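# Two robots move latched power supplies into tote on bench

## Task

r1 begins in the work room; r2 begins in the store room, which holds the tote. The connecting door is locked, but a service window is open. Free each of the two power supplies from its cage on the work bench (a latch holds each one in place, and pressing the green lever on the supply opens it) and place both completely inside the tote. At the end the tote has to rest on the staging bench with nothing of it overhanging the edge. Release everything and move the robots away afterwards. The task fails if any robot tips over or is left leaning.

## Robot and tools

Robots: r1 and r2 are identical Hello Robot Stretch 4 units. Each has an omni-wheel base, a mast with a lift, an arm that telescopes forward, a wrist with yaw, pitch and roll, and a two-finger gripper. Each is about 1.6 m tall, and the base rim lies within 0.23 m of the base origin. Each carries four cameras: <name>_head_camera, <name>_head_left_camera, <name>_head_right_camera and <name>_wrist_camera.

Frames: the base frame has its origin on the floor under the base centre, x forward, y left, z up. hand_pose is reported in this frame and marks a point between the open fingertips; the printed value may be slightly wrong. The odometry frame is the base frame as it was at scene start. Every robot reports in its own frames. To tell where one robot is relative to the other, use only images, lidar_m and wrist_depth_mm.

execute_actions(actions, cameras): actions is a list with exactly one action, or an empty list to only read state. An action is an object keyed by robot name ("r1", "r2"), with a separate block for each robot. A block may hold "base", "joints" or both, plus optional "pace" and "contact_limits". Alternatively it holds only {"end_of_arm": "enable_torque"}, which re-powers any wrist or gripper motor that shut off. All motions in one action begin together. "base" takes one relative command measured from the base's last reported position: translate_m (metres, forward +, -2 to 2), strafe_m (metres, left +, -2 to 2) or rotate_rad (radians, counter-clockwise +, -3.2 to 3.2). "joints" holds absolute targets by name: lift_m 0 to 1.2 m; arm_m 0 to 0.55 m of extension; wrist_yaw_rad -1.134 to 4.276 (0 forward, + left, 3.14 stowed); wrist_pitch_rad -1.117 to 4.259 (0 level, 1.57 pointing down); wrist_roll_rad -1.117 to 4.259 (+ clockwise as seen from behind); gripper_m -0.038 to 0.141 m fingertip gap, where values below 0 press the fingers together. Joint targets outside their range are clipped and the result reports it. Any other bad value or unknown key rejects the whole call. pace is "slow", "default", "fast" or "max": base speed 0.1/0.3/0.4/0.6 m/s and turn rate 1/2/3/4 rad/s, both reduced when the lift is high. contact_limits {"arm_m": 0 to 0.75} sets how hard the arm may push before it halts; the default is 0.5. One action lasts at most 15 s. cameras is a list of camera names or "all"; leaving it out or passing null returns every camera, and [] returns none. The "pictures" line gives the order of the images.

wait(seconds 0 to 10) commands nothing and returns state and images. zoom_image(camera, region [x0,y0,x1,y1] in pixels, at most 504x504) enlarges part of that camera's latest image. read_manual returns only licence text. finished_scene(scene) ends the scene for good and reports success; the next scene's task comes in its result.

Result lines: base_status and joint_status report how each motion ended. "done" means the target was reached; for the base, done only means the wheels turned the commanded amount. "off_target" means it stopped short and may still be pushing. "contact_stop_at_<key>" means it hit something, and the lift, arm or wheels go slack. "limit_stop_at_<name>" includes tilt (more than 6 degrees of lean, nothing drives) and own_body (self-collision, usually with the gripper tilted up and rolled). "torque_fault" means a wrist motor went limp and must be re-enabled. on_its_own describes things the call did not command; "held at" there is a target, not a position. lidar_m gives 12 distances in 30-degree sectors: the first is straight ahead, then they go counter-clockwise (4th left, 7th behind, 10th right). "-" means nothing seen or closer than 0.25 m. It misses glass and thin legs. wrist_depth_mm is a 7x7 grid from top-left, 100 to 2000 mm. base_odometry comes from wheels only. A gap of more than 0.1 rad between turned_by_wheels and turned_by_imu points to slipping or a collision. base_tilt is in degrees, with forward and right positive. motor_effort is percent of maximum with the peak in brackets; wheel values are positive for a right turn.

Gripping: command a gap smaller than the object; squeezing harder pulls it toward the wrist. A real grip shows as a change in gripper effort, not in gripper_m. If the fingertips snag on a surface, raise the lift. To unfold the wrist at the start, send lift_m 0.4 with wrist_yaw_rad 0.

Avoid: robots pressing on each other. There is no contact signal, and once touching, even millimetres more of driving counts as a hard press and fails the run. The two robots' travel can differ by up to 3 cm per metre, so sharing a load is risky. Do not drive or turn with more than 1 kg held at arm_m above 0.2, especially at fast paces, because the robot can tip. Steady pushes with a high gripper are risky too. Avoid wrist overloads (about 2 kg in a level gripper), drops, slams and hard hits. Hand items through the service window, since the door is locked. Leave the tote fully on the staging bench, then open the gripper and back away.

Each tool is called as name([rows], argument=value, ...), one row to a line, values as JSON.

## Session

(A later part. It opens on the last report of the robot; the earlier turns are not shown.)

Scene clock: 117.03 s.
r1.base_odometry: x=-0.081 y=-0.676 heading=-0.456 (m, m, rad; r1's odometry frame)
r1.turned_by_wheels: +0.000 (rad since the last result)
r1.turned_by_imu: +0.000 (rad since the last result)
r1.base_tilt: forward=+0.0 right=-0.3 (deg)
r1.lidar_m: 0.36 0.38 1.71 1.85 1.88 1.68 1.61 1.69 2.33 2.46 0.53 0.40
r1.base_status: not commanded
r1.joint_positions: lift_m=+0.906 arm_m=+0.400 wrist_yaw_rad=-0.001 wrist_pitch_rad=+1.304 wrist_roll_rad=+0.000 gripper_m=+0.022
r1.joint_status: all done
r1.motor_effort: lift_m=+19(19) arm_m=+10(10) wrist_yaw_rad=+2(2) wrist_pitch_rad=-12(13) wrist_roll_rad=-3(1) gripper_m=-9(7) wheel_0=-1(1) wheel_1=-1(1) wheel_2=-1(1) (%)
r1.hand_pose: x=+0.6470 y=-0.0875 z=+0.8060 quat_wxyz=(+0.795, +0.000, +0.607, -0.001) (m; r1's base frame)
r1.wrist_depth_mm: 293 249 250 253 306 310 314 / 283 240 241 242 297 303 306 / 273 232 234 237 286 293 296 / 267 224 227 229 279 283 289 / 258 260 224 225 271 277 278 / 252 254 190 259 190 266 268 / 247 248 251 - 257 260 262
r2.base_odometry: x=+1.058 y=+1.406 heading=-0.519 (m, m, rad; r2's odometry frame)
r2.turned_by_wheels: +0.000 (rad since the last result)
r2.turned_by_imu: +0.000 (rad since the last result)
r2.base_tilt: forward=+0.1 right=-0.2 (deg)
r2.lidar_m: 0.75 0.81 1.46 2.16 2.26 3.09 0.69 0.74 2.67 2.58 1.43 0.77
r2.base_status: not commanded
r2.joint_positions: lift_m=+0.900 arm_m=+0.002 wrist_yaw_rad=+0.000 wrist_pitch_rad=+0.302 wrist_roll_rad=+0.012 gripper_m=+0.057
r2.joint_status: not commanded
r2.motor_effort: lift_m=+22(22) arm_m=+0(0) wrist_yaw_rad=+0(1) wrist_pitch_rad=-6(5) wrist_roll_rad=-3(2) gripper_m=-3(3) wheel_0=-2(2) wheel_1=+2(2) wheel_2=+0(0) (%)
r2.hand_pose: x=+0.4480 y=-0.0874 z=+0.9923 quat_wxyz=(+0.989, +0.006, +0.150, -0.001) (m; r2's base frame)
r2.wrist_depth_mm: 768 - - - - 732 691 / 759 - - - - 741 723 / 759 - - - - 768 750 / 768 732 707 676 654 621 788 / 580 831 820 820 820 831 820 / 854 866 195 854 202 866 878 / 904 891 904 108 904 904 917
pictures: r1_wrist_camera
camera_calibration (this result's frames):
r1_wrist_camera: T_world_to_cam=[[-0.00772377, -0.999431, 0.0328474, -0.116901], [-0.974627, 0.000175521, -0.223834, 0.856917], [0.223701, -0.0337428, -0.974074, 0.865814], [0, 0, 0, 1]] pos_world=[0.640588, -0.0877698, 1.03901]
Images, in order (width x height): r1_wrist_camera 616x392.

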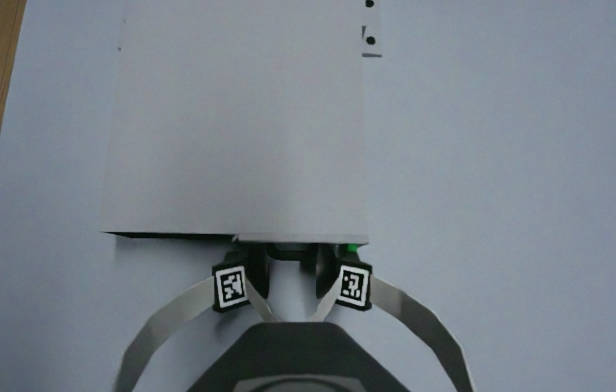

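execute_actions([
  {"r1":{"joints":{"gripper_m":0.045}}},
], cameras=[])

execute_actions([
  {"r1":{"joints":{"lift_m":0.897,"arm_m":0.403},"pace":"slow"}},
], cameras=["r1_wrist_camera"])

execute_actions([
  {"r1":{"joints":{"gripper_m":0.025},"pace":"slow"}},
], cameras=["r1_wrist_camera"])

zoom_image(camera="r1_wrist_camera", region=[170, 170, 420, 330])

Scene clock: 118.20 s.
r1.base_odometry: x=-0.081 y=-0.676 heading=-0.456 (m, m, rad; r1's odometry frame)
r1.turned_by_wheels: +0.000 (rad since the last result)
r1.turned_by_imu: +0.000 (rad since the last result)
r1.base_tilt: forward=+0.0 right=-0.4 (deg)
r1.lidar_m: 0.36 0.39 1.71 1.84 1.88 1.68 1.61 1.68 2.30 2.46 0.52 0.40
r1.base_status: not commanded
r1.joint_positions: lift_m=+0.906 arm_m=+0.400 wrist_yaw_rad=-0.001 wrist_pitch_rad=+1.304 wrist_roll_rad=+0.000 gripper_m=+0.045
r1.joint_status: all done
r1.motor_effort: lift_m=+19(19) arm_m=+10(10) wrist_yaw_rad=+3(1) wrist_pitch_rad=-11(14) wrist_roll_rad=+0(4) gripper_m=-3(9) wheel_0=-1(1) wheel_1=-1(1) wheel_2=-1(1) (%)
r1.hand_pose: x=+0.6472 y=-0.0875 z=+0.8061 quat_wxyz=(+0.795, +0.000, +0.607, +0.000) (m; r1's base frame)
r1.wrist_depth_mm: 293 249 250 253 307 314 317 / 286 241 241 245 298 303 307 / 278 235 235 236 289 294 297 / 268 225 227 230 281 283 289 / 260 262 225 227 272 274 279 / 252 254 196 260 198 267 270 / 245 247 253 - 258 260 264
r2.base_odometry: x=+1.058 y=+1.406 heading=-0.519 (m, m, rad; r2's odometry frame)
r2.turned_by_wheels: +0.000 (rad since the last result)
r2.turned_by_imu: +0.000 (rad since the last result)
r2.base_tilt: forward=+0.1 right=-0.2 (deg)
r2.lidar_m: 0.76 0.78 1.43 2.13 2.26 3.13 0.69 0.73 2.68 2.57 1.40 0.80
r2.base_status: not commanded
r2.joint_positions: lift_m=+0.900 arm_m=+0.002 wrist_yaw_rad=+0.000 wrist_pitch_rad=+0.302 wrist_roll_rad=+0.012 gripper_m=+0.057
r2.joint_status: not commanded
r2.motor_effort: lift_m=+22(22) arm_m=+0(1) wrist_yaw_rad=+0(0) wrist_pitch_rad=-6(6) wrist_roll_rad=+0(4) gripper_m=-4(3) wheel_0=-2(2) wheel_1=+2(2) wheel_2=+0(0) (%)
r2.hand_pose: x=+0.4480 y=-0.0874 z=+0.9923 quat_wxyz=(+0.989, +0.006, +0.150, -0.001) (m; r2's base frame)
r2.wrist_depth_mm: 778 - - - - 732 699 / 768 - - - - 741 723 / 759 - - - - 759 759 / 768 732 699 676 654 627 788 / 574 831 820 820 820 831 831 / 866 866 194 866 202 866 866 / 904 904 891 108 904 917 917
pictures: none
No camera images: the call's "cameras" was empty. Leave "cameras" out to get every camera's image.

Scene clock: 118.90 s.
r1.base_odometry: x=-0.081 y=-0.676 heading=-0.456 (m, m, rad; r1's odometry frame)
r1.turned_by_wheels: +0.000 (rad since the last result)
r1.turned_by_imu: +0.000 (rad since the last result)
r1.base_tilt: forward=-0.1 right=-0.4 (deg)
r1.lidar_m: 0.36 0.38 1.72 1.84 1.89 1.69 1.61 1.67 2.30 2.45 0.54 0.38
r1.base_status: not commanded
r1.joint_positions: lift_m=+0.897 arm_m=+0.401 wrist_yaw_rad=-0.001 wrist_pitch_rad=+1.303 wrist_roll_rad=+0.000 gripper_m=+0.045
r1.joint_status: all done
r1.motor_effort: lift_m=+17(18) arm_m=+10(9) wrist_yaw_rad=+1(0) wrist_pitch_rad=-10(13) wrist_roll_rad=+1(1) gripper_m=-2(1) wheel_0=-1(1) wheel_1=-1(1) wheel_2=-1(1) (%)
r1.hand_pose: x=+0.6483 y=-0.0875 z=+0.7973 quat_wxyz=(+0.795, +0.000, +0.607, +0.000) (m; r1's base frame)
r1.wrist_depth_mm: 286 240 241 245 297 303 309 / 276 233 235 236 290 296 297 / 268 224 227 229 281 286 287 / 259 219 220 223 273 276 277 / 251 254 216 219 264 267 270 / 245 247 197 253 197 259 263 / 238 240 244 - 251 252 254
r2.base_odometry: x=+1.058 y=+1.406 heading=-0.519 (m, m, rad; r2's odometry frame)
r2.turned_by_wheels: +0.000 (rad since the last result)
r2.turned_by_imu: +0.000 (rad since the last result)
r2.base_tilt: forward=+0.2 right=-0.2 (deg)
r2.lidar_m: 0.75 0.81 1.45 2.14 2.26 3.13 0.70 0.75 2.67 2.55 1.39 0.79
r2.base_status: not commanded
r2.joint_positions: lift_m=+0.900 arm_m=+0.002 wrist_yaw_rad=+0.000 wrist_pitch_rad=+0.302 wrist_roll_rad=+0.012 gripper_m=+0.057
r2.joint_status: not commanded
r2.motor_effort: lift_m=+23(22) arm_m=+0(0) wrist_yaw_rad=+0(0) wrist_pitch_rad=-6(6) wrist_roll_rad=+0(3) gripper_m=-3(3) wheel_0=-2(2) wheel_1=+2(2) wheel_2=+0(0) (%)
r2.hand_pose: x=+0.4480 y=-0.0874 z=+0.9923 quat_wxyz=(+0.989, +0.006, +0.150, -0.001) (m; r2's base frame)
r2.wrist_depth_mm: 778 - - - - 732 699 / 759 - - - - 741 723 / 759 - - - - 759 750 / 759 732 699 668 647 627 788 / 580 820 820 831 820 831 831 / 866 866 195 866 202 866 866 / 904 904 904 108 904 904 904
pictures: r1_wrist_camera
camera_calibration (this result's frames):
r1_wrist_camera: T_world_to_cam=[[-0.00772554, -0.999431, 0.0328411, -0.116596], [-0.974416, 0.000146888, -0.224751, 0.856793], [0.224619, -0.0337372, -0.973863, 0.856253], [0, 0, 0, 1]] pos_world=[0.641641, -0.0877678, 1.03027]
Images, in order (width x height): r1_wrist_camera 616x392.

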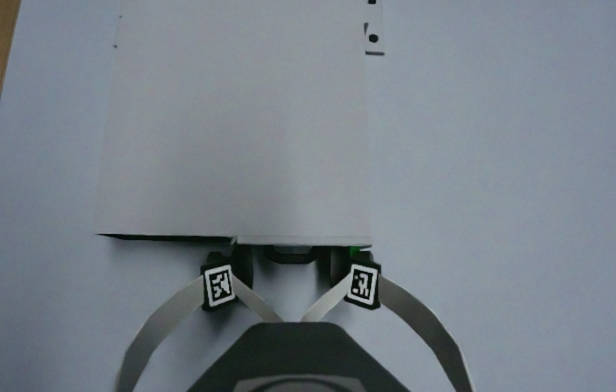

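Scene clock: 120.03 s.
r1.base_odometry: x=-0.081 y=-0.676 heading=-0.456 (m, m, rad; r1's odometry frame)
r1.turned_by_wheels: +0.000 (rad since the last result)
r1.turned_by_imu: +0.000 (rad since the last result)
r1.base_tilt: forward=-0.1 right=-0.4 (deg)
r1.lidar_m: 0.36 0.38 1.72 1.82 1.88 1.70 1.62 1.68 2.28 2.47 0.52 0.39
r1.base_status: not commanded
r1.joint_positions: lift_m=+0.897 arm_m=+0.401 wrist_yaw_rad=+0.000 wrist_pitch_rad=+1.302 wrist_roll_rad=+0.000 gripper_m=+0.025
r1.joint_status: all done
r1.motor_effort: lift_m=+18(18) arm_m=+9(10) wrist_yaw_rad=+1(3) wrist_pitch_rad=-8(11) wrist_roll_rad=-2(1) gripper_m=-7(11) wheel_0=-1(1) wheel_1=-1(1) wheel_2=-1(1) (%)
r1.hand_pose: x=+0.6487 y=-0.0875 z=+0.7972 quat_wxyz=(+0.795, +0.000, +0.606, +0.000) (m; r1's base frame)
r1.wrist_depth_mm: 285 239 240 244 297 304 309 / 276 231 233 236 289 294 297 / 266 224 226 229 279 285 287 / 259 217 219 222 272 276 278 / 252 252 216 217 263 266 268 / 244 247 191 251 190 260 260 / 239 239 243 - 249 251 255
r2.base_odometry: x=+1.058 y=+1.406 heading=-0.519 (m, m, rad; r2's odometry frame)
r2.turned_by_wheels: +0.000 (rad since the last result)
r2.turned_by_imu: +0.000 (rad since the last result)
r2.base_tilt: forward=+0.1 right=-0.2 (deg)
r2.lidar_m: 0.74 0.82 1.45 2.14 2.26 3.11 0.70 0.73 2.65 2.56 1.42 0.78
r2.base_status: not commanded
r2.joint_positions: lift_m=+0.900 arm_m=+0.002 wrist_yaw_rad=+0.000 wrist_pitch_rad=+0.302 wrist_roll_rad=+0.012 gripper_m=+0.057
r2.joint_status: not commanded
r2.motor_effort: lift_m=+22(22) arm_m=-1(0) wrist_yaw_rad=+0(0) wrist_pitch_rad=-6(6) wrist_roll_rad=-1(2) gripper_m=-4(2) wheel_0=-2(2) wheel_1=+2(1) wheel_2=+0(0) (%)
r2.hand_pose: x=+0.4480 y=-0.0874 z=+0.9923 quat_wxyz=(+0.989, +0.006, +0.150, -0.001) (m; r2's base frame)
r2.wrist_depth_mm: 768 - - - - 732 691 / 759 - - - - 732 723 / 750 - - - - 768 768 / 768 732 699 668 647 627 788 / 580 820 820 831 809 831 831 / 866 866 195 854 202 866 866 / 904 891 904 108 904 904 917
pictures: r1_wrist_camera
camera_calibration (this result's frames):
r1_wrist_camera: T_world_to_cam=[[-0.00709092, -0.999435, 0.0328461, -0.11696], [-0.974201, -0.000505002, -0.22568, 0.857726], [0.225569, -0.033599, -0.973648, 0.855345], [0, 0, 0, 1]] pos_world=[0.641829, -0.087722, 1.03022]
Images, in order (width x height): r1_wrist_camera 616x392.

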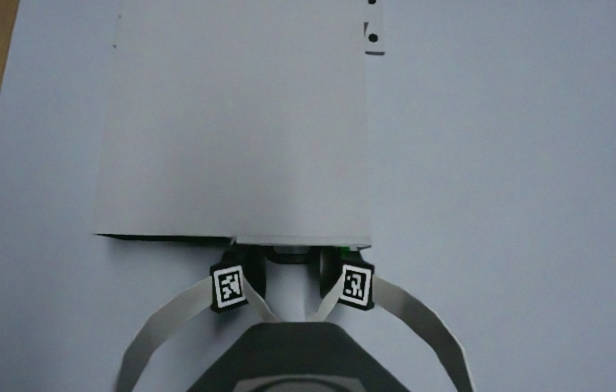

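Region (170, 170, 420, 330) of r1_wrist_camera's 616x392 image, scaled by 2.016; it fills the top 323 rows of this view, and the rest is white.

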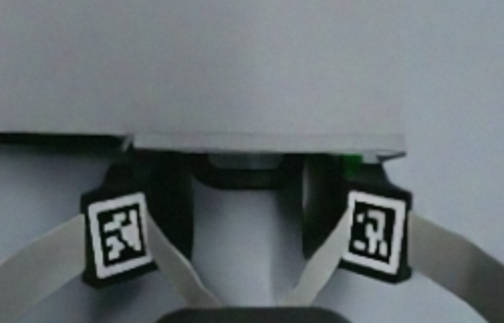

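execute_actions([
  {"r1":{"joints":{"gripper_m":0.01,"lift_m":0.894,"arm_m":0.405},"pace":"slow"}},
], cameras=[])

execute_actions([
  {"r1":{"joints":{"gripper_m":-0.008,"lift_m":0.89,"arm_m":0.406},"pace":"slow"}},
], cameras=["r1_wrist_camera"])

zoom_image(camera="r1_wrist_camera", region=[170, 170, 420, 330])

Scene clock: 121.23 s.
r1.base_odometry: x=-0.081 y=-0.676 heading=-0.456 (m, m, rad; r1's odometry frame)
r1.turned_by_wheels: +0.000 (rad since the last result)
r1.turned_by_imu: +0.000 (rad since the last result)
r1.base_tilt: forward=+0.0 right=-0.3 (deg)
r1.lidar_m: 0.36 0.37 1.70 1.83 1.88 1.69 1.62 1.68 2.31 2.46 0.56 0.40
r1.base_status: not commanded
r1.joint_positions: lift_m=+0.894 arm_m=+0.403 wrist_yaw_rad=-0.001 wrist_pitch_rad=+1.305 wrist_roll_rad=+0.000 gripper_m=+0.010
r1.joint_status: all done
r1.motor_effort: lift_m=+19(18) arm_m=+10(10) wrist_yaw_rad=+1(2) wrist_pitch_rad=-15(16) wrist_roll_rad=+0(1) gripper_m=-16(16) wheel_0=-2(2) wheel_1=-1(1) wheel_2=-1(1) (%)
r1.hand_pose: x=+0.6498 y=-0.0875 z=+0.7940 quat_wxyz=(+0.795, +0.000, +0.607, +0.000) (m; r1's base frame)
r1.wrist_depth_mm: 278 234 235 238 293 296 301 / 271 226 228 231 285 289 293 / 263 220 221 224 274 281 282 / 255 213 215 218 267 271 274 / 247 249 211 214 258 263 265 / 240 243 190 247 190 255 257 / 234 236 240 - 246 247 250
r2.base_odometry: x=+1.058 y=+1.406 heading=-0.519 (m, m, rad; r2's odometry frame)
r2.turned_by_wheels: +0.000 (rad since the last result)
r2.turned_by_imu: +0.000 (rad since the last result)
r2.base_tilt: forward=+0.1 right=-0.2 (deg)
r2.lidar_m: 0.75 0.80 1.46 2.15 2.23 3.15 0.70 0.75 2.68 2.58 1.41 0.78
r2.base_status: not commanded
r2.joint_positions: lift_m=+0.900 arm_m=+0.002 wrist_yaw_rad=+0.000 wrist_pitch_rad=+0.302 wrist_roll_rad=+0.012 gripper_m=+0.057
r2.joint_status: not commanded
r2.motor_effort: lift_m=+22(22) arm_m=+0(1) wrist_yaw_rad=+0(0) wrist_pitch_rad=-5(5) wrist_roll_rad=-2(0) gripper_m=-3(3) wheel_0=-2(2) wheel_1=+2(2) wheel_2=+0(0) (%)
r2.hand_pose: x=+0.4480 y=-0.0874 z=+0.9923 quat_wxyz=(+0.989, +0.006, +0.150, -0.001) (m; r2's base frame)
r2.wrist_depth_mm: 768 - - - - 732 691 / 759 - - - - 741 723 / 759 - - - - 759 759 / 759 732 707 668 647 621 778 / 580 820 820 820 820 831 831 / 854 866 195 866 202 866 866 / 904 904 904 108 904 904 917
pictures: none
No camera images: the call's "cameras" was empty. Leave "cameras" out to get every camera's image.

Scene clock: 122.27 s.
r1.base_odometry: x=-0.081 y=-0.676 heading=-0.456 (m, m, rad; r1's odometry frame)
r1.turned_by_wheels: +0.000 (rad since the last result)
r1.turned_by_imu: +0.000 (rad since the last result)
r1.base_tilt: forward=+0.0 right=-0.4 (deg)
r1.lidar_m: 0.36 0.38 1.72 1.84 1.88 1.68 1.61 1.68 2.32 2.45 0.55 0.39
r1.base_status: not commanded
r1.joint_positions: lift_m=+0.890 arm_m=+0.404 wrist_yaw_rad=-0.001 wrist_pitch_rad=+1.305 wrist_roll_rad=+0.000 gripper_m=-0.007
r1.joint_status: all done
r1.motor_effort: lift_m=+20(20) arm_m=+10(14) wrist_yaw_rad=+1(4) wrist_pitch_rad=-17(19) wrist_roll_rad=-1(2) gripper_m=-22(19) wheel_0=-1(1) wheel_1=-1(1) wheel_2=-1(1) (%)
r1.hand_pose: x=+0.6507 y=-0.0875 z=+0.7899 quat_wxyz=(+0.794, +0.000, +0.607, +0.000) (m; r1's base frame)
r1.wrist_depth_mm: 274 229 231 234 286 293 296 / 265 222 224 227 279 283 287 / 258 213 216 219 270 276 278 / 249 208 211 213 262 266 270 / 245 245 208 210 254 259 262 / 236 238 189 243 186 250 254 / 230 233 236 - 242 244 247
r2.base_odometry: x=+1.058 y=+1.406 heading=-0.519 (m, m, rad; r2's odometry frame)
r2.turned_by_wheels: +0.000 (rad since the last result)
r2.turned_by_imu: +0.000 (rad since the last result)
r2.base_tilt: forward=+0.1 right=-0.2 (deg)
r2.lidar_m: 0.75 0.78 1.47 2.15 2.25 3.12 0.70 0.77 2.69 2.57 1.41 0.80
r2.base_status: not commanded
r2.joint_positions: lift_m=+0.900 arm_m=+0.002 wrist_yaw_rad=+0.000 wrist_pitch_rad=+0.302 wrist_roll_rad=+0.012 gripper_m=+0.057
r2.joint_status: not commanded
r2.motor_effort: lift_m=+22(22) arm_m=+0(0) wrist_yaw_rad=+0(0) wrist_pitch_rad=-5(6) wrist_roll_rad=-1(3) gripper_m=-3(2) wheel_0=-2(2) wheel_1=+2(1) wheel_2=+0(0) (%)
r2.hand_pose: x=+0.4480 y=-0.0874 z=+0.9923 quat_wxyz=(+0.989, +0.006, +0.150, -0.001) (m; r2's base frame)
r2.wrist_depth_mm: 768 - - - - 723 691 / 759 - - - - 741 723 / 750 - - - - 759 750 / 768 723 707 676 647 627 788 / 580 820 820 831 809 820 820 / 866 866 195 854 202 866 878 / 904 891 904 108 904 904 917
pictures: r1_wrist_camera
camera_calibration (this result's frames):
r1_wrist_camera: T_world_to_cam=[[-0.00747429, -0.999431, 0.0328872, -0.116529], [-0.974868, -0.0000403094, -0.222784, 0.856234], [0.222658, -0.0337258, -0.974313, 0.850149], [0, 0, 0, 1]] pos_world=[0.644551, -0.0877564, 1.0229]
Images, in order (width x height): r1_wrist_camera 616x392.

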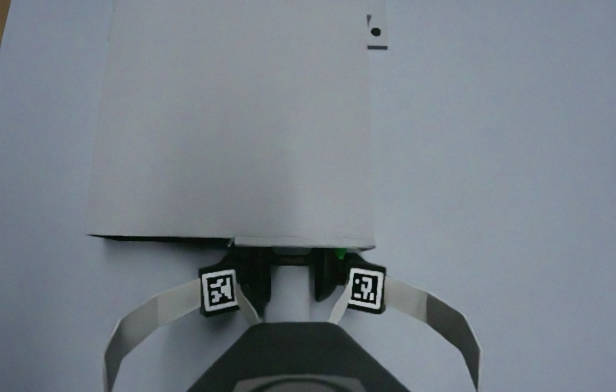

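Region (170, 170, 420, 330) of r1_wrist_camera's 616x392 image, scaled by 2.016; it fills the top 323 rows of this view, and the rest is white.

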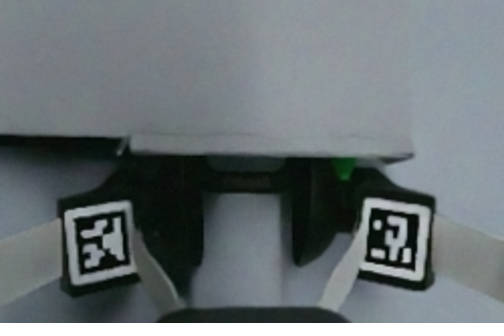

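Lever is now mostly pressed. Squeeze more, then pull.

execute_actions([
  {"r1":{"joints":{"gripper_m":-0.025,"lift_m":0.886},"pace":"slow"}},
], cameras=[])

execute_actions([
  {"r1":{"joints":{"gripper_m":-0.038,"lift_m":0.883},"pace":"slow"}},
], cameras=["r1_wrist_camera"])

execute_actions([
  {"r1":{"joints":{"arm_m":0.394},"pace":"slow"}},
], cameras=["r1_wrist_camera"])

zoom_image(camera="r1_wrist_camera", region=[170, 170, 420, 330])

Scene clock: 123.43 s.
r1.base_odometry: x=-0.081 y=-0.676 heading=-0.456 (m, m, rad; r1's odometry frame)
r1.turned_by_wheels: +0.000 (rad since the last result)
r1.turned_by_imu: +0.000 (rad since the last result)
r1.base_tilt: forward=+0.0 right=-0.4 (deg)
r1.lidar_m: 0.36 0.38 1.71 1.84 1.88 1.70 1.61 1.69 2.31 2.46 0.53 0.39
r1.base_status: not commanded
r1.joint_positions: lift_m=+0.886 arm_m=+0.404 wrist_yaw_rad=-0.001 wrist_pitch_rad=+1.304 wrist_roll_rad=+0.000 gripper_m=-0.024
r1.joint_status: all done
r1.motor_effort: lift_m=+20(18) arm_m=+9(10) wrist_yaw_rad=+1(1) wrist_pitch_rad=-13(15) wrist_roll_rad=+0(2) gripper_m=-24(25) wheel_0=-1(1) wheel_1=-1(1) wheel_2=-1(1) (%)
r1.hand_pose: x=+0.6511 y=-0.0875 z=+0.7860 quat_wxyz=(+0.795, +0.000, +0.607, +0.000) (m; r1's base frame)
r1.wrist_depth_mm: 271 224 225 230 282 289 293 / 263 217 219 221 274 281 282 / 254 211 213 216 266 270 273 / 247 204 206 209 257 262 264 / 239 240 204 206 251 254 256 / 232 234 186 240 186 246 251 / 227 229 232 - 238 239 242
r2.base_odometry: x=+1.058 y=+1.406 heading=-0.519 (m, m, rad; r2's odometry frame)
r2.turned_by_wheels: +0.000 (rad since the last result)
r2.turned_by_imu: +0.000 (rad since the last result)
r2.base_tilt: forward=+0.1 right=-0.2 (deg)
r2.lidar_m: 0.74 0.77 1.45 2.14 2.27 3.16 0.68 0.76 2.66 2.56 1.39 0.81
r2.base_status: not commanded
r2.joint_positions: lift_m=+0.900 arm_m=+0.002 wrist_yaw_rad=+0.000 wrist_pitch_rad=+0.302 wrist_roll_rad=+0.012 gripper_m=+0.057
r2.joint_status: not commanded
r2.motor_effort: lift_m=+22(22) arm_m=+0(0) wrist_yaw_rad=+0(0) wrist_pitch_rad=-6(6) wrist_roll_rad=-2(3) gripper_m=-2(3) wheel_0=-2(2) wheel_1=+2(2) wheel_2=-1(0) (%)
r2.hand_pose: x=+0.4480 y=-0.0874 z=+0.9923 quat_wxyz=(+0.989, +0.006, +0.150, -0.001) (m; r2's base frame)
r2.wrist_depth_mm: 768 - - - - 732 691 / 759 - - - - 741 723 / 750 - - - - 759 750 / 768 732 707 668 647 621 788 / 580 820 820 820 820 831 831 / 854 866 195 854 202 866 866 / 904 904 891 108 904 904 917
pictures: none
No camera images: the call's "cameras" was empty. Leave "cameras" out to get every camera's image.

Scene clock: 124.27 s.
r1.base_odometry: x=-0.081 y=-0.676 heading=-0.456 (m, m, rad; r1's odometry frame)
r1.turned_by_wheels: +0.000 (rad since the last result)
r1.turned_by_imu: +0.000 (rad since the last result)
r1.base_tilt: forward=+0.0 right=-0.3 (deg)
r1.lidar_m: 0.35 0.37 1.73 1.85 1.86 1.68 1.61 1.69 2.29 2.45 0.54 0.39
r1.base_status: not commanded
r1.joint_positions: lift_m=+0.883 arm_m=+0.404 wrist_yaw_rad=+0.000 wrist_pitch_rad=+1.303 wrist_roll_rad=+0.000 gripper_m=-0.037
r1.joint_status: all done
r1.motor_effort: lift_m=+20(20) arm_m=+9(10) wrist_yaw_rad=-1(1) wrist_pitch_rad=-10(13) wrist_roll_rad=-2(3) gripper_m=-24(25) wheel_0=-1(1) wheel_1=-1(1) wheel_2=-1(1) (%)
r1.hand_pose: x=+0.6515 y=-0.0874 z=+0.7830 quat_wxyz=(+0.795, +0.000, +0.606, +0.000) (m; r1's base frame)
r1.wrist_depth_mm: 268 220 224 228 278 285 290 / 259 214 216 219 272 277 279 / 251 208 210 213 263 267 271 / 243 201 204 207 255 259 262 / 237 238 201 202 248 251 254 / 229 230 182 237 185 243 246 / 225 228 229 - 235 236 240
r2.base_odometry: x=+1.058 y=+1.406 heading=-0.519 (m, m, rad; r2's odometry frame)
r2.turned_by_wheels: +0.000 (rad since the last result)
r2.turned_by_imu: +0.000 (rad since the last result)
r2.base_tilt: forward=+0.1 right=-0.2 (deg)
r2.lidar_m: 0.74 0.81 1.43 2.16 2.27 3.14 0.70 0.76 2.65 2.57 1.39 0.79
r2.base_status: not commanded
r2.joint_positions: lift_m=+0.900 arm_m=+0.002 wrist_yaw_rad=+0.000 wrist_pitch_rad=+0.302 wrist_roll_rad=+0.012 gripper_m=+0.057
r2.joint_status: not commanded
r2.motor_effort: lift_m=+22(22) arm_m=-1(0) wrist_yaw_rad=+0(0) wrist_pitch_rad=-5(5) wrist_roll_rad=+0(2) gripper_m=-4(2) wheel_0=-2(2) wheel_1=+2(1) wheel_2=+0(0) (%)
r2.hand_pose: x=+0.4480 y=-0.0874 z=+0.9923 quat_wxyz=(+0.989, +0.006, +0.150, -0.001) (m; r2's base frame)
r2.wrist_depth_mm: 778 - - - - 732 691 / 759 - - - - 741 723 / 750 - - - - 759 759 / 768 732 699 676 654 627 788 / 580 820 820 820 809 831 831 / 854 866 195 854 202 866 866 / 904 891 904 108 891 904 917
pictures: r1_wrist_camera
camera_calibration (this result's frames):
r1_wrist_camera: T_world_to_cam=[[-0.00674306, -0.999437, 0.0328736, -0.116703], [-0.974401, -0.000820482, -0.224814, 0.856674], [0.224715, -0.033548, -0.973847, 0.841588], [0, 0, 0, 1]] pos_world=[0.64484, -0.0877008, 1.01601]
Images, in order (width x height): r1_wrist_camera 616x392.

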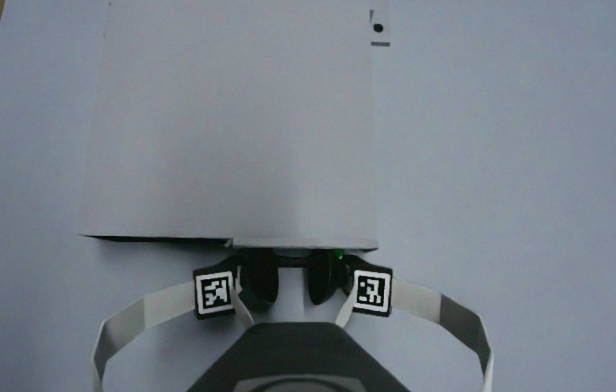

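Scene clock: 125.23 s.
r1.base_odometry: x=-0.081 y=-0.677 heading=-0.456 (m, m, rad; r1's odometry frame)
r1.turned_by_wheels: +0.000 (rad since the last result)
r1.turned_by_imu: +0.000 (rad since the last result)
r1.base_tilt: forward=+0.0 right=-0.4 (deg)
r1.lidar_m: 0.36 0.38 1.74 1.85 1.87 1.69 1.61 1.69 2.33 2.47 0.55 0.39
r1.base_status: not commanded
r1.joint_positions: lift_m=+0.883 arm_m=+0.396 wrist_yaw_rad=+0.005 wrist_pitch_rad=+1.289 wrist_roll_rad=+0.000 gripper_m=-0.037
r1.joint_status: all done
r1.on_its_own: wrist_yaw_rad is at rest, and its effort (-18) is outside its rest range (-13 to +13); wrist_pitch_rad is at rest, and its effort (+31) is outside its rest range (-23 to +23)
r1.motor_effort: lift_m=+23(23) arm_m=-14(16) wrist_yaw_rad=-18(17) wrist_pitch_rad=+31(30) wrist_roll_rad=-3(1) gripper_m=-29(27) wheel_0=-2(2) wheel_1=-1(1) wheel_2=+2(2) (%)
r1.hand_pose: x=+0.6480 y=-0.0870 z=+0.7839 quat_wxyz=(+0.799, -0.002, +0.601, +0.002) (m; r1's base frame)
r1.wrist_depth_mm: 271 226 228 231 282 291 294 / 262 220 220 222 274 281 285 / 253 209 212 214 265 271 273 / 246 203 205 207 257 259 263 / 237 240 204 204 248 252 255 / 231 230 183 237 185 244 247 / 224 228 229 - 236 236 239
r2.base_odometry: x=+1.058 y=+1.406 heading=-0.519 (m, m, rad; r2's odometry frame)
r2.turned_by_wheels: +0.000 (rad since the last result)
r2.turned_by_imu: +0.000 (rad since the last result)
r2.base_tilt: forward=+0.1 right=-0.2 (deg)
r2.lidar_m: 0.75 0.80 1.46 2.13 2.26 3.14 0.71 0.74 2.67 2.56 1.39 0.80
r2.base_status: not commanded
r2.joint_positions: lift_m=+0.900 arm_m=+0.002 wrist_yaw_rad=+0.000 wrist_pitch_rad=+0.302 wrist_roll_rad=+0.012 gripper_m=+0.057
r2.joint_status: not commanded
r2.motor_effort: lift_m=+22(22) arm_m=-1(1) wrist_yaw_rad=+0(0) wrist_pitch_rad=-6(6) wrist_roll_rad=-1(2) gripper_m=-2(2) wheel_0=-2(2) wheel_1=+1(2) wheel_2=+0(0) (%)
r2.hand_pose: x=+0.4480 y=-0.0874 z=+0.9923 quat_wxyz=(+0.989, +0.006, +0.150, -0.001) (m; r2's base frame)
r2.wrist_depth_mm: 768 - - - - 741 691 / 768 - - - - 741 723 / 750 - - - - 759 759 / 768 732 699 676 647 621 788 / 580 820 820 820 820 831 831 / 866 854 195 854 202 866 866 / 904 891 904 108 904 904 917
pictures: r1_wrist_camera
camera_calibration (this result's frames):
r1_wrist_camera: T_world_to_cam=[[-0.00170112, -0.999461, 0.0327781, -0.119508], [-0.971135, -0.00616726, -0.23845, 0.861597], [0.238524, -0.0322376, -0.970601, 0.831845], [0, 0, 0, 1]] pos_world=[0.638109, -0.0873129, 1.01676]
Images, in order (width x height): r1_wrist_camera 616x392.

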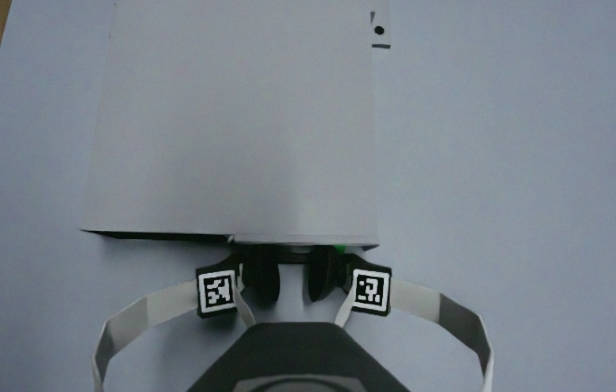

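Region (170, 170, 420, 330) of r1_wrist_camera's 616x392 image, scaled by 2.016; it fills the top 323 rows of this view, and the rest is white.

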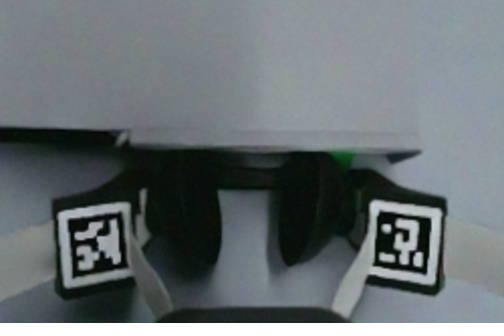

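execute_actions([
  {"r1":{"joints":{"arm_m":0.389},"pace":"slow"}},
], cameras=["r1_wrist_camera"])

zoom_image(camera="r1_wrist_camera", region=[170, 170, 420, 330])

Scene clock: 126.10 s.
r1.base_odometry: x=-0.081 y=-0.677 heading=-0.456 (m, m, rad; r1's odometry frame)
r1.turned_by_wheels: +0.000 (rad since the last result)
r1.turned_by_imu: +0.000 (rad since the last result)
r1.base_tilt: forward=+0.0 right=-0.4 (deg)
r1.lidar_m: 0.36 0.38 1.70 1.84 1.89 1.70 1.61 1.70 2.31 2.45 0.53 0.37
r1.base_status: not commanded
r1.joint_positions: lift_m=+0.883 arm_m=+0.392 wrist_yaw_rad=+0.007 wrist_pitch_rad=+1.286 wrist_roll_rad=+0.000 gripper_m=-0.037
r1.joint_status: all done
r1.on_its_own: wrist_yaw_rad is at rest, and its effort (-20) is outside its rest range (-13 to +13); wrist_pitch_rad is at rest, and its effort (+39) is outside its rest range (-23 to +23)
r1.motor_effort: lift_m=+24(24) arm_m=-15(17) wrist_yaw_rad=-20(24) wrist_pitch_rad=+39(49) wrist_roll_rad=-1(1) gripper_m=-27(29) wheel_0=-3(3) wheel_1=-1(1) wheel_2=+5(5) (%)
r1.hand_pose: x=+0.6441 y=-0.0869 z=+0.7841 quat_wxyz=(+0.800, -0.002, +0.600, +0.003) (m; r1's base frame)
r1.wrist_depth_mm: 274 228 228 231 285 293 297 / 264 219 220 223 277 282 285 / 256 211 213 215 267 271 274 / 248 204 206 208 256 262 265 / 238 240 242 206 250 252 256 / 231 230 184 238 185 244 248 / 224 228 231 - 236 237 239
r2.base_odometry: x=+1.058 y=+1.406 heading=-0.519 (m, m, rad; r2's odometry frame)
r2.turned_by_wheels: +0.000 (rad since the last result)
r2.turned_by_imu: +0.000 (rad since the last result)
r2.base_tilt: forward=+0.2 right=-0.2 (deg)
r2.lidar_m: 0.75 0.79 1.45 2.16 2.26 3.13 0.70 0.74 2.69 2.57 1.38 0.80
r2.base_status: not commanded
r2.joint_positions: lift_m=+0.900 arm_m=+0.002 wrist_yaw_rad=+0.000 wrist_pitch_rad=+0.302 wrist_roll_rad=+0.012 gripper_m=+0.057
r2.joint_status: not commanded
r2.motor_effort: lift_m=+22(22) arm_m=-1(0) wrist_yaw_rad=+0(0) wrist_pitch_rad=-6(6) wrist_roll_rad=+0(1) gripper_m=-3(2) wheel_0=-2(2) wheel_1=+2(1) wheel_2=+0(0) (%)
r2.hand_pose: x=+0.4480 y=-0.0874 z=+0.9923 quat_wxyz=(+0.989, +0.006, +0.150, -0.001) (m; r2's base frame)
r2.wrist_depth_mm: 768 - - - - 723 691 / 759 - - - - 741 723 / 759 - - - - 759 750 / 768 732 699 676 647 627 788 / 580 820 820 820 820 831 831 / 866 866 194 866 202 866 866 / 904 904 904 108 904 904 904
pictures: r1_wrist_camera
camera_calibration (this result's frames):
r1_wrist_camera: T_world_to_cam=[[-0.000499352, -0.999463, 0.0327555, -0.120166], [-0.970362, -0.00743131, -0.241544, 0.85967], [0.241657, -0.0319053, -0.969837, 0.830369], [0, 0, 0, 1]] pos_world=[0.633465, -0.0872195, 1.01691]
Images, in order (width x height): r1_wrist_camera 616x392.

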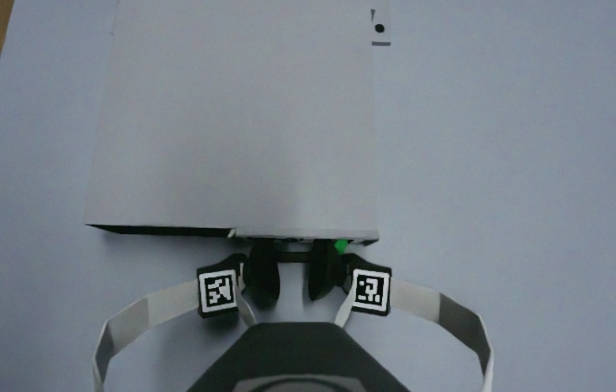

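Region (170, 170, 420, 330) of r1_wrist_camera's 616x392 image, scaled by 2.016; it fills the top 323 rows of this view, and the rest is white.

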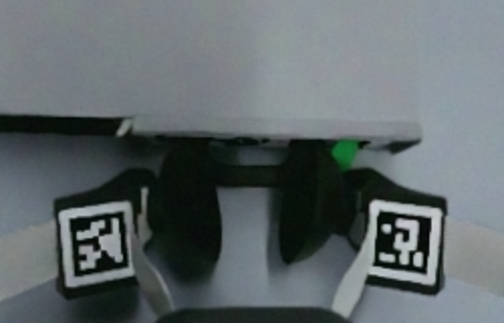

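It's moving. Continue.

execute_actions([
  {"r1":{"joints":{"arm_m":0.380},"pace":"slow"}},
], cameras=["r1_wrist_camera"])

Scene clock: 127.07 s.
r1.base_odometry: x=-0.081 y=-0.677 heading=-0.456 (m, m, rad; r1's odometry frame)
r1.turned_by_wheels: +0.000 (rad since the last result)
r1.turned_by_imu: +0.000 (rad since the last result)
r1.base_tilt: forward=+0.0 right=-0.4 (deg)
r1.lidar_m: 0.35 0.39 1.71 1.83 1.90 1.68 1.61 1.68 2.31 2.45 0.54 0.39
r1.base_status: not commanded
r1.joint_positions: lift_m=+0.883 arm_m=+0.382 wrist_yaw_rad=+0.001 wrist_pitch_rad=+1.300 wrist_roll_rad=+0.000 gripper_m=-0.037
r1.joint_status: all done
r1.motor_effort: lift_m=+24(24) arm_m=-10(21) wrist_yaw_rad=-5(25) wrist_pitch_rad=-1(51) wrist_roll_rad=-3(2) gripper_m=-26(29) wheel_0=-1(3) wheel_1=-1(1) wheel_2=+1(5) (%)
r1.hand_pose: x=+0.6299 y=-0.0873 z=+0.7829 quat_wxyz=(+0.796, +0.000, +0.605, +0.000) (m; r1's base frame)
r1.wrist_depth_mm: 268 222 224 229 281 286 291 / 260 215 217 220 272 278 281 / 252 208 211 213 263 268 271 / 244 204 206 206 255 259 263 / 237 240 240 205 248 252 253 / 231 229 183 237 185 244 246 / 224 227 230 - 236 236 239
r2.base_odometry: x=+1.058 y=+1.406 heading=-0.519 (m, m, rad; r2's odometry frame)
r2.turned_by_wheels: +0.000 (rad since the last result)
r2.turned_by_imu: +0.000 (rad since the last result)
r2.base_tilt: forward=+0.1 right=-0.3 (deg)
r2.lidar_m: 0.77 0.80 1.44 2.16 2.22 3.15 0.70 0.73 2.67 2.56 1.36 0.79
r2.base_status: not commanded
r2.joint_positions: lift_m=+0.900 arm_m=+0.002 wrist_yaw_rad=+0.000 wrist_pitch_rad=+0.302 wrist_roll_rad=+0.012 gripper_m=+0.057
r2.joint_status: not commanded
r2.motor_effort: lift_m=+22(22) arm_m=+0(0) wrist_yaw_rad=+0(0) wrist_pitch_rad=-5(5) wrist_roll_rad=-3(2) gripper_m=-3(2) wheel_0=-2(2) wheel_1=+1(2) wheel_2=+0(0) (%)
r2.hand_pose: x=+0.4480 y=-0.0874 z=+0.9923 quat_wxyz=(+0.989, +0.006, +0.150, -0.001) (m; r2's base frame)
r2.wrist_depth_mm: 778 - - - - 732 691 / 759 - - - - 732 723 / 759 - - - - 759 750 / 759 732 699 676 654 627 788 / 574 820 831 820 820 831 820 / 866 866 195 854 202 866 866 / 904 904 904 108 904 904 904
pictures: r1_wrist_camera
camera_calibration (this result's frames):
r1_wrist_camera: T_world_to_cam=[[-0.00566123, -0.999444, 0.0328648, -0.117434], [-0.973723, -0.00197279, -0.227726, 0.837347], [0.227664, -0.0332904, -0.97317, 0.844009], [0, 0, 0, 1]] pos_world=[0.622529, -0.0876189, 1.01591]
Images, in order (width x height): r1_wrist_camera 616x392.

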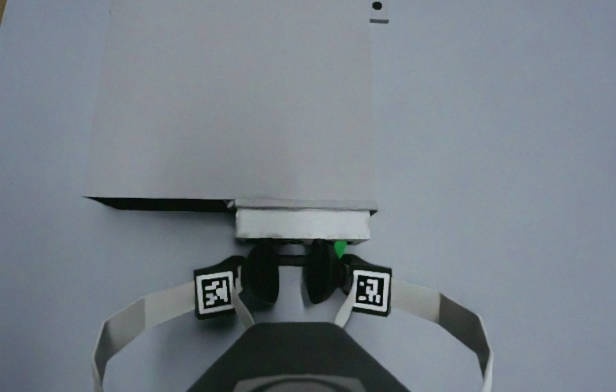

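execute_actions([
  {"r1":{"joints":{"arm_m":0.19,"lift_m":0.881},"pace":"slow"}},
], cameras=["r1_wrist_camera","r1_head_camera"])

Scene clock: 130.30 s.
r1.base_odometry: x=-0.081 y=-0.677 heading=-0.456 (m, m, rad; r1's odometry frame)
r1.turned_by_wheels: +0.000 (rad since the last result)
r1.turned_by_imu: +0.000 (rad since the last result)
r1.base_tilt: forward=-0.1 right=-0.4 (deg)
r1.lidar_m: 0.35 0.36 1.69 1.83 1.88 1.69 1.61 1.67 2.30 2.46 0.54 0.40
r1.base_status: not commanded
r1.joint_positions: lift_m=+0.881 arm_m=+0.192 wrist_yaw_rad=+0.001 wrist_pitch_rad=+1.302 wrist_roll_rad=+0.000 gripper_m=-0.037
r1.joint_status: all done
r1.motor_effort: lift_m=+20(22) arm_m=-10(13) wrist_yaw_rad=-4(4) wrist_pitch_rad=-5(5) wrist_roll_rad=+1(0) gripper_m=-25(26) wheel_0=-1(1) wheel_1=+0(1) wheel_2=+1(1) (%)
r1.hand_pose: x=+0.4394 y=-0.0874 z=+0.7812 quat_wxyz=(+0.796, +0.000, +0.606, +0.000) (m; r1's base frame)
r1.wrist_depth_mm: 268 271 272 231 282 286 290 / 259 263 263 223 272 277 279 / 252 253 255 215 263 267 271 / 243 247 248 208 255 258 262 / 236 239 240 205 248 251 254 / 230 230 183 236 184 244 246 / 564 230 231 - 236 240 960
r2.base_odometry: x=+1.058 y=+1.406 heading=-0.519 (m, m, rad; r2's odometry frame)
r2.turned_by_wheels: +0.000 (rad since the last result)
r2.turned_by_imu: +0.001 (rad since the last result)
r2.base_tilt: forward=+0.1 right=-0.3 (deg)
r2.lidar_m: 0.76 0.80 1.44 2.15 2.26 3.14 0.71 0.74 2.68 2.55 1.40 0.79
r2.base_status: not commanded
r2.joint_positions: lift_m=+0.900 arm_m=+0.002 wrist_yaw_rad=+0.000 wrist_pitch_rad=+0.302 wrist_roll_rad=+0.012 gripper_m=+0.057
r2.joint_status: not commanded
r2.motor_effort: lift_m=+22(22) arm_m=+0(0) wrist_yaw_rad=+0(0) wrist_pitch_rad=-5(5) wrist_roll_rad=-2(2) gripper_m=-3(3) wheel_0=-2(2) wheel_1=+1(2) wheel_2=+0(0) (%)
r2.hand_pose: x=+0.4480 y=-0.0874 z=+0.9923 quat_wxyz=(+0.989, +0.006, +0.150, -0.001) (m; r2's base frame)
r2.wrist_depth_mm: 768 - - - - 732 691 / 759 - - - - 741 723 / 759 - - - - 768 759 / 768 732 699 676 647 627 788 / 574 809 820 820 820 831 831 / 866 854 195 854 202 866 866 / 904 891 891 108 904 904 917
pictures: r1_head_camera, r1_wrist_camera
camera_calibration (this result's frames):
r1_wrist_camera: T_world_to_cam=[[-0.00604439, -0.999441, 0.0328732, -0.118324], [-0.974014, -0.00155873, -0.226482, 0.650651], [0.226407, -0.0333879, -0.97346, 0.886406], [0, 0, 0, 1]] pos_world=[0.43234, -0.0876486, 1.01413]
Images, in order (width x height): r1_head_camera 420x560, r1_wrist_camera 616x392.

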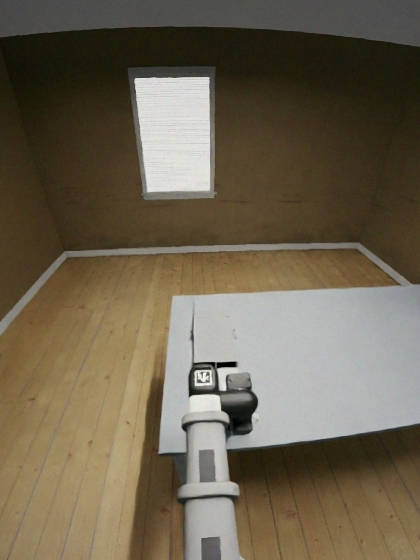

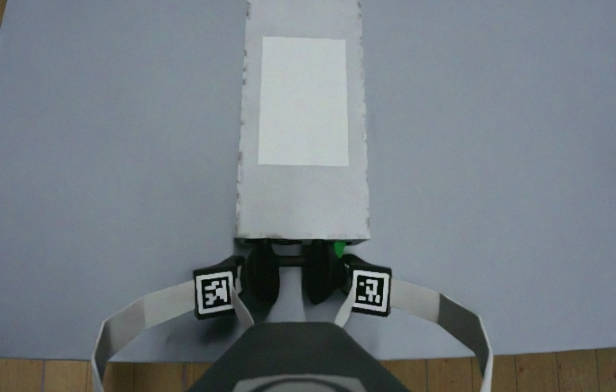

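execute_actions([
  {"r1":{"joints":{"arm_m":0.175},"pace":"slow"}},
], cameras=[])

execute_actions([
  {"r1":{"joints":{"gripper_m":0.045,"lift_m":0.895},"pace":"slow"}},
], cameras=[])

execute_actions([
  {"r1":{"joints":{"arm_m":0.155}}},
], cameras=[])

execute_actions([
  {"r1":{"base":{"strafe_m":-0.006},"joints":{"gripper_m":0.12,"lift_m":0.9}}},
], cameras=[])

execute_actions([
  {"r1":{"joints":{"arm_m":0.285,"lift_m":0.893},"contact_limits":{"arm_m":0.15}}},
], cameras=["r1_wrist_camera"])

Scene clock: 131.73 s.
r1.base_odometry: x=-0.081 y=-0.677 heading=-0.456 (m, m, rad; r1's odometry frame)
r1.turned_by_wheels: +0.000 (rad since the last result)
r1.turned_by_imu: +0.000 (rad since the last result)
r1.base_tilt: forward=+0.0 right=-0.4 (deg)
r1.lidar_m: 0.37 0.38 1.70 1.84 1.88 1.69 1.62 1.67 2.30 2.46 0.54 0.40
r1.base_status: not commanded
r1.joint_positions: lift_m=+0.881 arm_m=+0.177 wrist_yaw_rad=+0.001 wrist_pitch_rad=+1.302 wrist_roll_rad=+0.000 gripper_m=-0.037
r1.joint_status: all done
r1.motor_effort: lift_m=+20(20) arm_m=-10(11) wrist_yaw_rad=-2(2) wrist_pitch_rad=-5(6) wrist_roll_rad=-1(1) gripper_m=-26(25) wheel_0=-1(1) wheel_1=-1(0) wheel_2=+1(1) (%)
r1.hand_pose: x=+0.4244 y=-0.0874 z=+0.7812 quat_wxyz=(+0.796, +0.000, +0.606, +0.000) (m; r1's base frame)
r1.wrist_depth_mm: 267 271 273 232 282 286 290 / 257 262 263 224 272 277 281 / 252 254 255 216 264 267 271 / 244 247 249 208 255 259 263 / 236 239 240 205 248 250 253 / 230 231 183 236 184 243 248 / 904 904 917 - 946 960 960
r2.base_odometry: x=+1.058 y=+1.406 heading=-0.519 (m, m, rad; r2's odometry frame)
r2.turned_by_wheels: +0.000 (rad since the last result)
r2.turned_by_imu: +0.000 (rad since the last result)
r2.base_tilt: forward=+0.1 right=-0.2 (deg)
r2.lidar_m: 0.74 0.79 1.44 2.14 2.27 3.13 0.68 0.74 2.68 2.55 1.40 0.79
r2.base_status: not commanded
r2.joint_positions: lift_m=+0.900 arm_m=+0.002 wrist_yaw_rad=+0.000 wrist_pitch_rad=+0.302 wrist_roll_rad=+0.012 gripper_m=+0.057
r2.joint_status: not commanded
r2.motor_effort: lift_m=+22(22) arm_m=+0(0) wrist_yaw_rad=+0(0) wrist_pitch_rad=-5(6) wrist_roll_rad=-1(1) gripper_m=-3(3) wheel_0=-2(2) wheel_1=+1(1) wheel_2=+0(0) (%)
r2.hand_pose: x=+0.4480 y=-0.0874 z=+0.9923 quat_wxyz=(+0.989, +0.006, +0.150, -0.001) (m; r2's base frame)
r2.wrist_depth_mm: 768 - - - - 732 699 / 768 - - - - 732 723 / 759 - - - - 759 750 / 759 732 707 676 647 627 788 / 580 820 820 831 820 820 831 / 854 866 195 854 202 866 866 / 904 891 891 108 904 904 917
pictures: none
No camera images: the call's "cameras" was empty. Leave "cameras" out to get every camera's image.

Scene clock: 134.53 s.
r1.base_odometry: x=-0.081 y=-0.676 heading=-0.456 (m, m, rad; r1's odometry frame)
r1.turned_by_wheels: +0.000 (rad since the last result)
r1.turned_by_imu: +0.000 (rad since the last result)
r1.base_tilt: forward=+0.0 right=-0.4 (deg)
r1.lidar_m: 0.35 0.36 1.71 1.82 1.88 1.67 1.61 1.67 2.31 2.45 0.55 0.43
r1.base_status: not commanded
r1.joint_positions: lift_m=+0.895 arm_m=+0.177 wrist_yaw_rad=+0.000 wrist_pitch_rad=+1.301 wrist_roll_rad=+0.000 gripper_m=+0.045
r1.joint_status: all done
r1.motor_effort: lift_m=+23(26) arm_m=-9(10) wrist_yaw_rad=-1(2) wrist_pitch_rad=-2(8) wrist_roll_rad=-1(0) gripper_m=-1(28) wheel_0=-1(1) wheel_1=+0(1) wheel_2=+0(1) (%)
r1.hand_pose: x=+0.4244 y=-0.0874 z=+0.7950 quat_wxyz=(+0.796, +0.000, +0.606, +0.000) (m; r1's base frame)
r1.wrist_depth_mm: 285 287 290 251 298 304 307 / 276 278 283 241 289 294 297 / 267 270 272 235 281 282 286 / 258 263 263 227 271 273 279 / 250 254 254 234 263 266 268 / 244 245 198 251 198 258 262 / 931 917 931 - 946 976 976
r2.base_odometry: x=+1.058 y=+1.406 heading=-0.519 (m, m, rad; r2's odometry frame)
r2.turned_by_wheels: +0.000 (rad since the last result)
r2.turned_by_imu: +0.001 (rad since the last result)
r2.base_tilt: forward=+0.1 right=-0.2 (deg)
r2.lidar_m: 0.76 0.78 1.44 2.15 2.25 3.15 0.71 0.76 2.65 2.55 1.40 0.81
r2.base_status: not commanded
r2.joint_positions: lift_m=+0.900 arm_m=+0.002 wrist_yaw_rad=+0.000 wrist_pitch_rad=+0.302 wrist_roll_rad=+0.012 gripper_m=+0.057
r2.joint_status: not commanded
r2.motor_effort: lift_m=+22(22) arm_m=+0(0) wrist_yaw_rad=+0(0) wrist_pitch_rad=-5(5) wrist_roll_rad=-3(1) gripper_m=-2(3) wheel_0=-2(2) wheel_1=+1(2) wheel_2=+0(0) (%)
r2.hand_pose: x=+0.4480 y=-0.0874 z=+0.9923 quat_wxyz=(+0.989, +0.006, +0.150, -0.001) (m; r2's base frame)
r2.wrist_depth_mm: 768 - - - - 732 699 / 750 - - - - 741 723 / 759 - - - - 768 759 / 768 741 699 676 647 627 788 / 574 820 820 820 809 820 831 / 854 866 194 866 202 866 878 / 904 904 904 108 904 904 904
pictures: none
No camera images: the call's "cameras" was empty. Leave "cameras" out to get every camera's image.

Scene clock: 135.27 s.
r1.base_odometry: x=-0.081 y=-0.676 heading=-0.456 (m, m, rad; r1's odometry frame)
r1.turned_by_wheels: +0.000 (rad since the last result)
r1.turned_by_imu: +0.000 (rad since the last result)
r1.base_tilt: forward=-0.1 right=-0.3 (deg)
r1.lidar_m: 0.37 0.39 1.72 1.84 1.88 1.69 1.61 1.69 2.34 2.46 0.54 0.43
r1.base_status: not commanded
r1.joint_positions: lift_m=+0.895 arm_m=+0.157 wrist_yaw_rad=+0.000 wrist_pitch_rad=+1.301 wrist_roll_rad=+0.000 gripper_m=+0.045
r1.joint_status: all done
r1.motor_effort: lift_m=+23(23) arm_m=-9(9) wrist_yaw_rad=-2(3) wrist_pitch_rad=-2(3) wrist_roll_rad=+1(2) gripper_m=-2(3) wheel_0=-1(1) wheel_1=-1(0) wheel_2=+0(0) (%)
r1.hand_pose: x=+0.4045 y=-0.0874 z=+0.7950 quat_wxyz=(+0.796, +0.000, +0.605, +0.000) (m; r1's base frame)
r1.wrist_depth_mm: 286 289 290 251 300 304 309 / 273 278 282 241 290 294 297 / 268 271 271 235 278 285 287 / 257 262 264 229 271 276 278 / 251 253 256 260 263 266 268 / 931 249 197 253 198 976 1008 / 917 917 931 - 976 991 976
r2.base_odometry: x=+1.058 y=+1.406 heading=-0.519 (m, m, rad; r2's odometry frame)
r2.turned_by_wheels: +0.000 (rad since the last result)
r2.turned_by_imu: +0.000 (rad since the last result)
r2.base_tilt: forward=+0.1 right=-0.3 (deg)
r2.lidar_m: 0.73 0.76 1.47 2.15 2.28 3.14 0.70 0.75 2.68 2.56 1.40 0.79
r2.base_status: not commanded
r2.joint_positions: lift_m=+0.900 arm_m=+0.002 wrist_yaw_rad=+0.000 wrist_pitch_rad=+0.302 wrist_roll_rad=+0.012 gripper_m=+0.057
r2.joint_status: not commanded
r2.motor_effort: lift_m=+22(22) arm_m=-1(1) wrist_yaw_rad=+0(0) wrist_pitch_rad=-6(7) wrist_roll_rad=-4(2) gripper_m=-3(2) wheel_0=-2(2) wheel_1=+2(2) wheel_2=+0(0) (%)
r2.hand_pose: x=+0.4480 y=-0.0874 z=+0.9923 quat_wxyz=(+0.989, +0.006, +0.150, -0.001) (m; r2's base frame)
r2.wrist_depth_mm: 768 - - - - 732 691 / 768 - - - - 741 732 / 759 - - - - 759 750 / 759 732 699 676 647 627 788 / 574 820 831 820 820 820 831 / 854 866 195 854 202 866 866 / 917 904 891 108 904 917 917
pictures: none
No camera images: the call's "cameras" was empty. Leave "cameras" out to get every camera's image.

Scene clock: 136.90 s.
r1.base_odometry: x=-0.083 y=-0.682 heading=-0.456 (m, m, rad; r1's odometry frame)
r1.turned_by_wheels: +0.000 (rad since the last result)
r1.turned_by_imu: +0.000 (rad since the last result)
r1.base_tilt: forward=-0.1 right=-0.4 (deg)
r1.lidar_m: 0.37 0.35 1.72 1.85 1.89 1.66 1.61 1.69 2.32 2.45 0.55 0.38
r1.base_status: done
r1.joint_positions: lift_m=+0.900 arm_m=+0.157 wrist_yaw_rad=+0.000 wrist_pitch_rad=+1.301 wrist_roll_rad=+0.000 gripper_m=+0.120
r1.joint_status: all done
r1.motor_effort: lift_m=+23(24) arm_m=-10(9) wrist_yaw_rad=-1(2) wrist_pitch_rad=-2(3) wrist_roll_rad=+0(0) gripper_m=-1(3) wheel_0=-1(4) wheel_1=+2(8) wheel_2=+0(0) (%)
r1.hand_pose: x=+0.4045 y=-0.0874 z=+0.8000 quat_wxyz=(+0.796, +0.000, +0.605, +0.000) (m; r1's base frame)
r1.wrist_depth_mm: 291 291 294 256 304 307 314 / 281 285 285 247 296 300 303 / 272 276 276 239 285 289 293 / 264 266 267 235 277 279 283 / 254 257 262 265 266 271 273 / 946 253 258 257 991 268 1008 / 931 931 946 - 960 991 991
r2.base_odometry: x=+1.058 y=+1.406 heading=-0.519 (m, m, rad; r2's odometry frame)
r2.turned_by_wheels: +0.000 (rad since the last result)
r2.turned_by_imu: +0.000 (rad since the last result)
r2.base_tilt: forward=+0.2 right=-0.2 (deg)
r2.lidar_m: 0.75 0.81 1.46 2.15 2.26 3.12 0.68 0.72 2.67 2.57 1.38 0.79
r2.base_status: not commanded
r2.joint_positions: lift_m=+0.900 arm_m=+0.002 wrist_yaw_rad=+0.000 wrist_pitch_rad=+0.302 wrist_roll_rad=+0.012 gripper_m=+0.057
r2.joint_status: not commanded
r2.motor_effort: lift_m=+22(22) arm_m=-1(0) wrist_yaw_rad=+0(0) wrist_pitch_rad=-5(6) wrist_roll_rad=+0(3) gripper_m=-3(2) wheel_0=-2(2) wheel_1=+2(1) wheel_2=+0(0) (%)
r2.hand_pose: x=+0.4480 y=-0.0874 z=+0.9923 quat_wxyz=(+0.989, +0.006, +0.150, -0.001) (m; r2's base frame)
r2.wrist_depth_mm: 778 - - - - 723 691 / 759 - - - - 741 723 / 759 - - - - 768 759 / 768 732 707 676 647 627 788 / 574 820 820 831 820 820 820 / 854 866 195 854 202 866 866 / 904 904 904 108 904 904 917
pictures: none
No camera images: the call's "cameras" was empty. Leave "cameras" out to get every camera's image.

Scene clock: 138.33 s.
r1.base_odometry: x=-0.083 y=-0.682 heading=-0.456 (m, m, rad; r1's odometry frame)
r1.turned_by_wheels: +0.000 (rad since the last result)
r1.turned_by_imu: +0.000 (rad since the last result)
r1.base_tilt: forward=+0.0 right=-0.4 (deg)
r1.lidar_m: 0.36 0.38 1.73 1.84 1.89 1.70 1.60 1.69 2.29 2.46 0.55 0.40
r1.base_status: not commanded
r1.joint_positions: lift_m=+0.893 arm_m=+0.283 wrist_yaw_rad=+0.000 wrist_pitch_rad=+1.301 wrist_roll_rad=+0.000 gripper_m=+0.120
r1.joint_status: all done
r1.motor_effort: lift_m=+18(21) arm_m=+9(9) wrist_yaw_rad=-2(2) wrist_pitch_rad=-1(3) wrist_roll_rad=-1(3) gripper_m=-1(1) wheel_0=+0(1) wheel_1=+2(2) wheel_2=+0(0) (%)
r1.contact_limits: arm_m 0.15
r1.hand_pose: x=+0.5313 y=-0.0874 z=+0.7934 quat_wxyz=(+0.796, +0.000, +0.605, +0.000) (m; r1's base frame)
r1.wrist_depth_mm: 282 236 237 240 297 303 307 / 273 276 278 282 286 291 294 / 265 267 268 231 278 282 285 / 255 258 259 226 268 273 276 / 249 252 220 217 259 264 266 / 240 243 212 211 250 256 257 / 236 237 241 - 246 249 251
r2.base_odometry: x=+1.058 y=+1.406 heading=-0.519 (m, m, rad; r2's odometry frame)
r2.turned_by_wheels: +0.000 (rad since the last result)
r2.turned_by_imu: +0.000 (rad since the last result)
r2.base_tilt: forward=+0.2 right=-0.2 (deg)
r2.lidar_m: 0.76 0.81 1.46 2.16 2.25 3.15 0.69 0.72 2.67 2.56 1.40 0.81
r2.base_status: not commanded
r2.joint_positions: lift_m=+0.900 arm_m=+0.002 wrist_yaw_rad=+0.000 wrist_pitch_rad=+0.302 wrist_roll_rad=+0.012 gripper_m=+0.057
r2.joint_status: not commanded
r2.motor_effort: lift_m=+22(22) arm_m=-1(0) wrist_yaw_rad=+0(0) wrist_pitch_rad=-6(6) wrist_roll_rad=-1(1) gripper_m=-2(2) wheel_0=-2(2) wheel_1=+2(1) wheel_2=+0(0) (%)
r2.hand_pose: x=+0.4480 y=-0.0874 z=+0.9923 quat_wxyz=(+0.989, +0.006, +0.150, -0.001) (m; r2's base frame)
r2.wrist_depth_mm: 768 - - - - 732 699 / 759 - - - - 741 723 / 750 - - - - 759 750 / 768 732 707 676 647 627 788 / 580 820 820 831 820 831 831 / 854 866 194 854 202 866 866 / 904 891 904 108 904 904 917
pictures: r1_wrist_camera
camera_calibration (this result's frames):
r1_wrist_camera: T_world_to_cam=[[-0.00644262, -0.999439, 0.0328667, -0.117982], [-0.973798, -0.00120115, -0.227412, 0.743588], [0.227324, -0.0334707, -0.973244, 0.876849], [0, 0, 0, 1]] pos_world=[0.524015, -0.0876742, 1.02637]
Images, in order (width x height): r1_wrist_camera 616x392.

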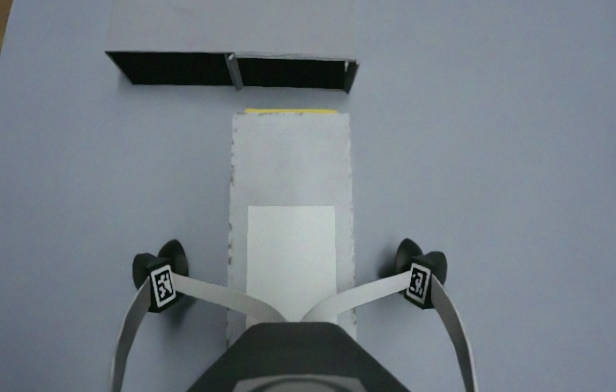

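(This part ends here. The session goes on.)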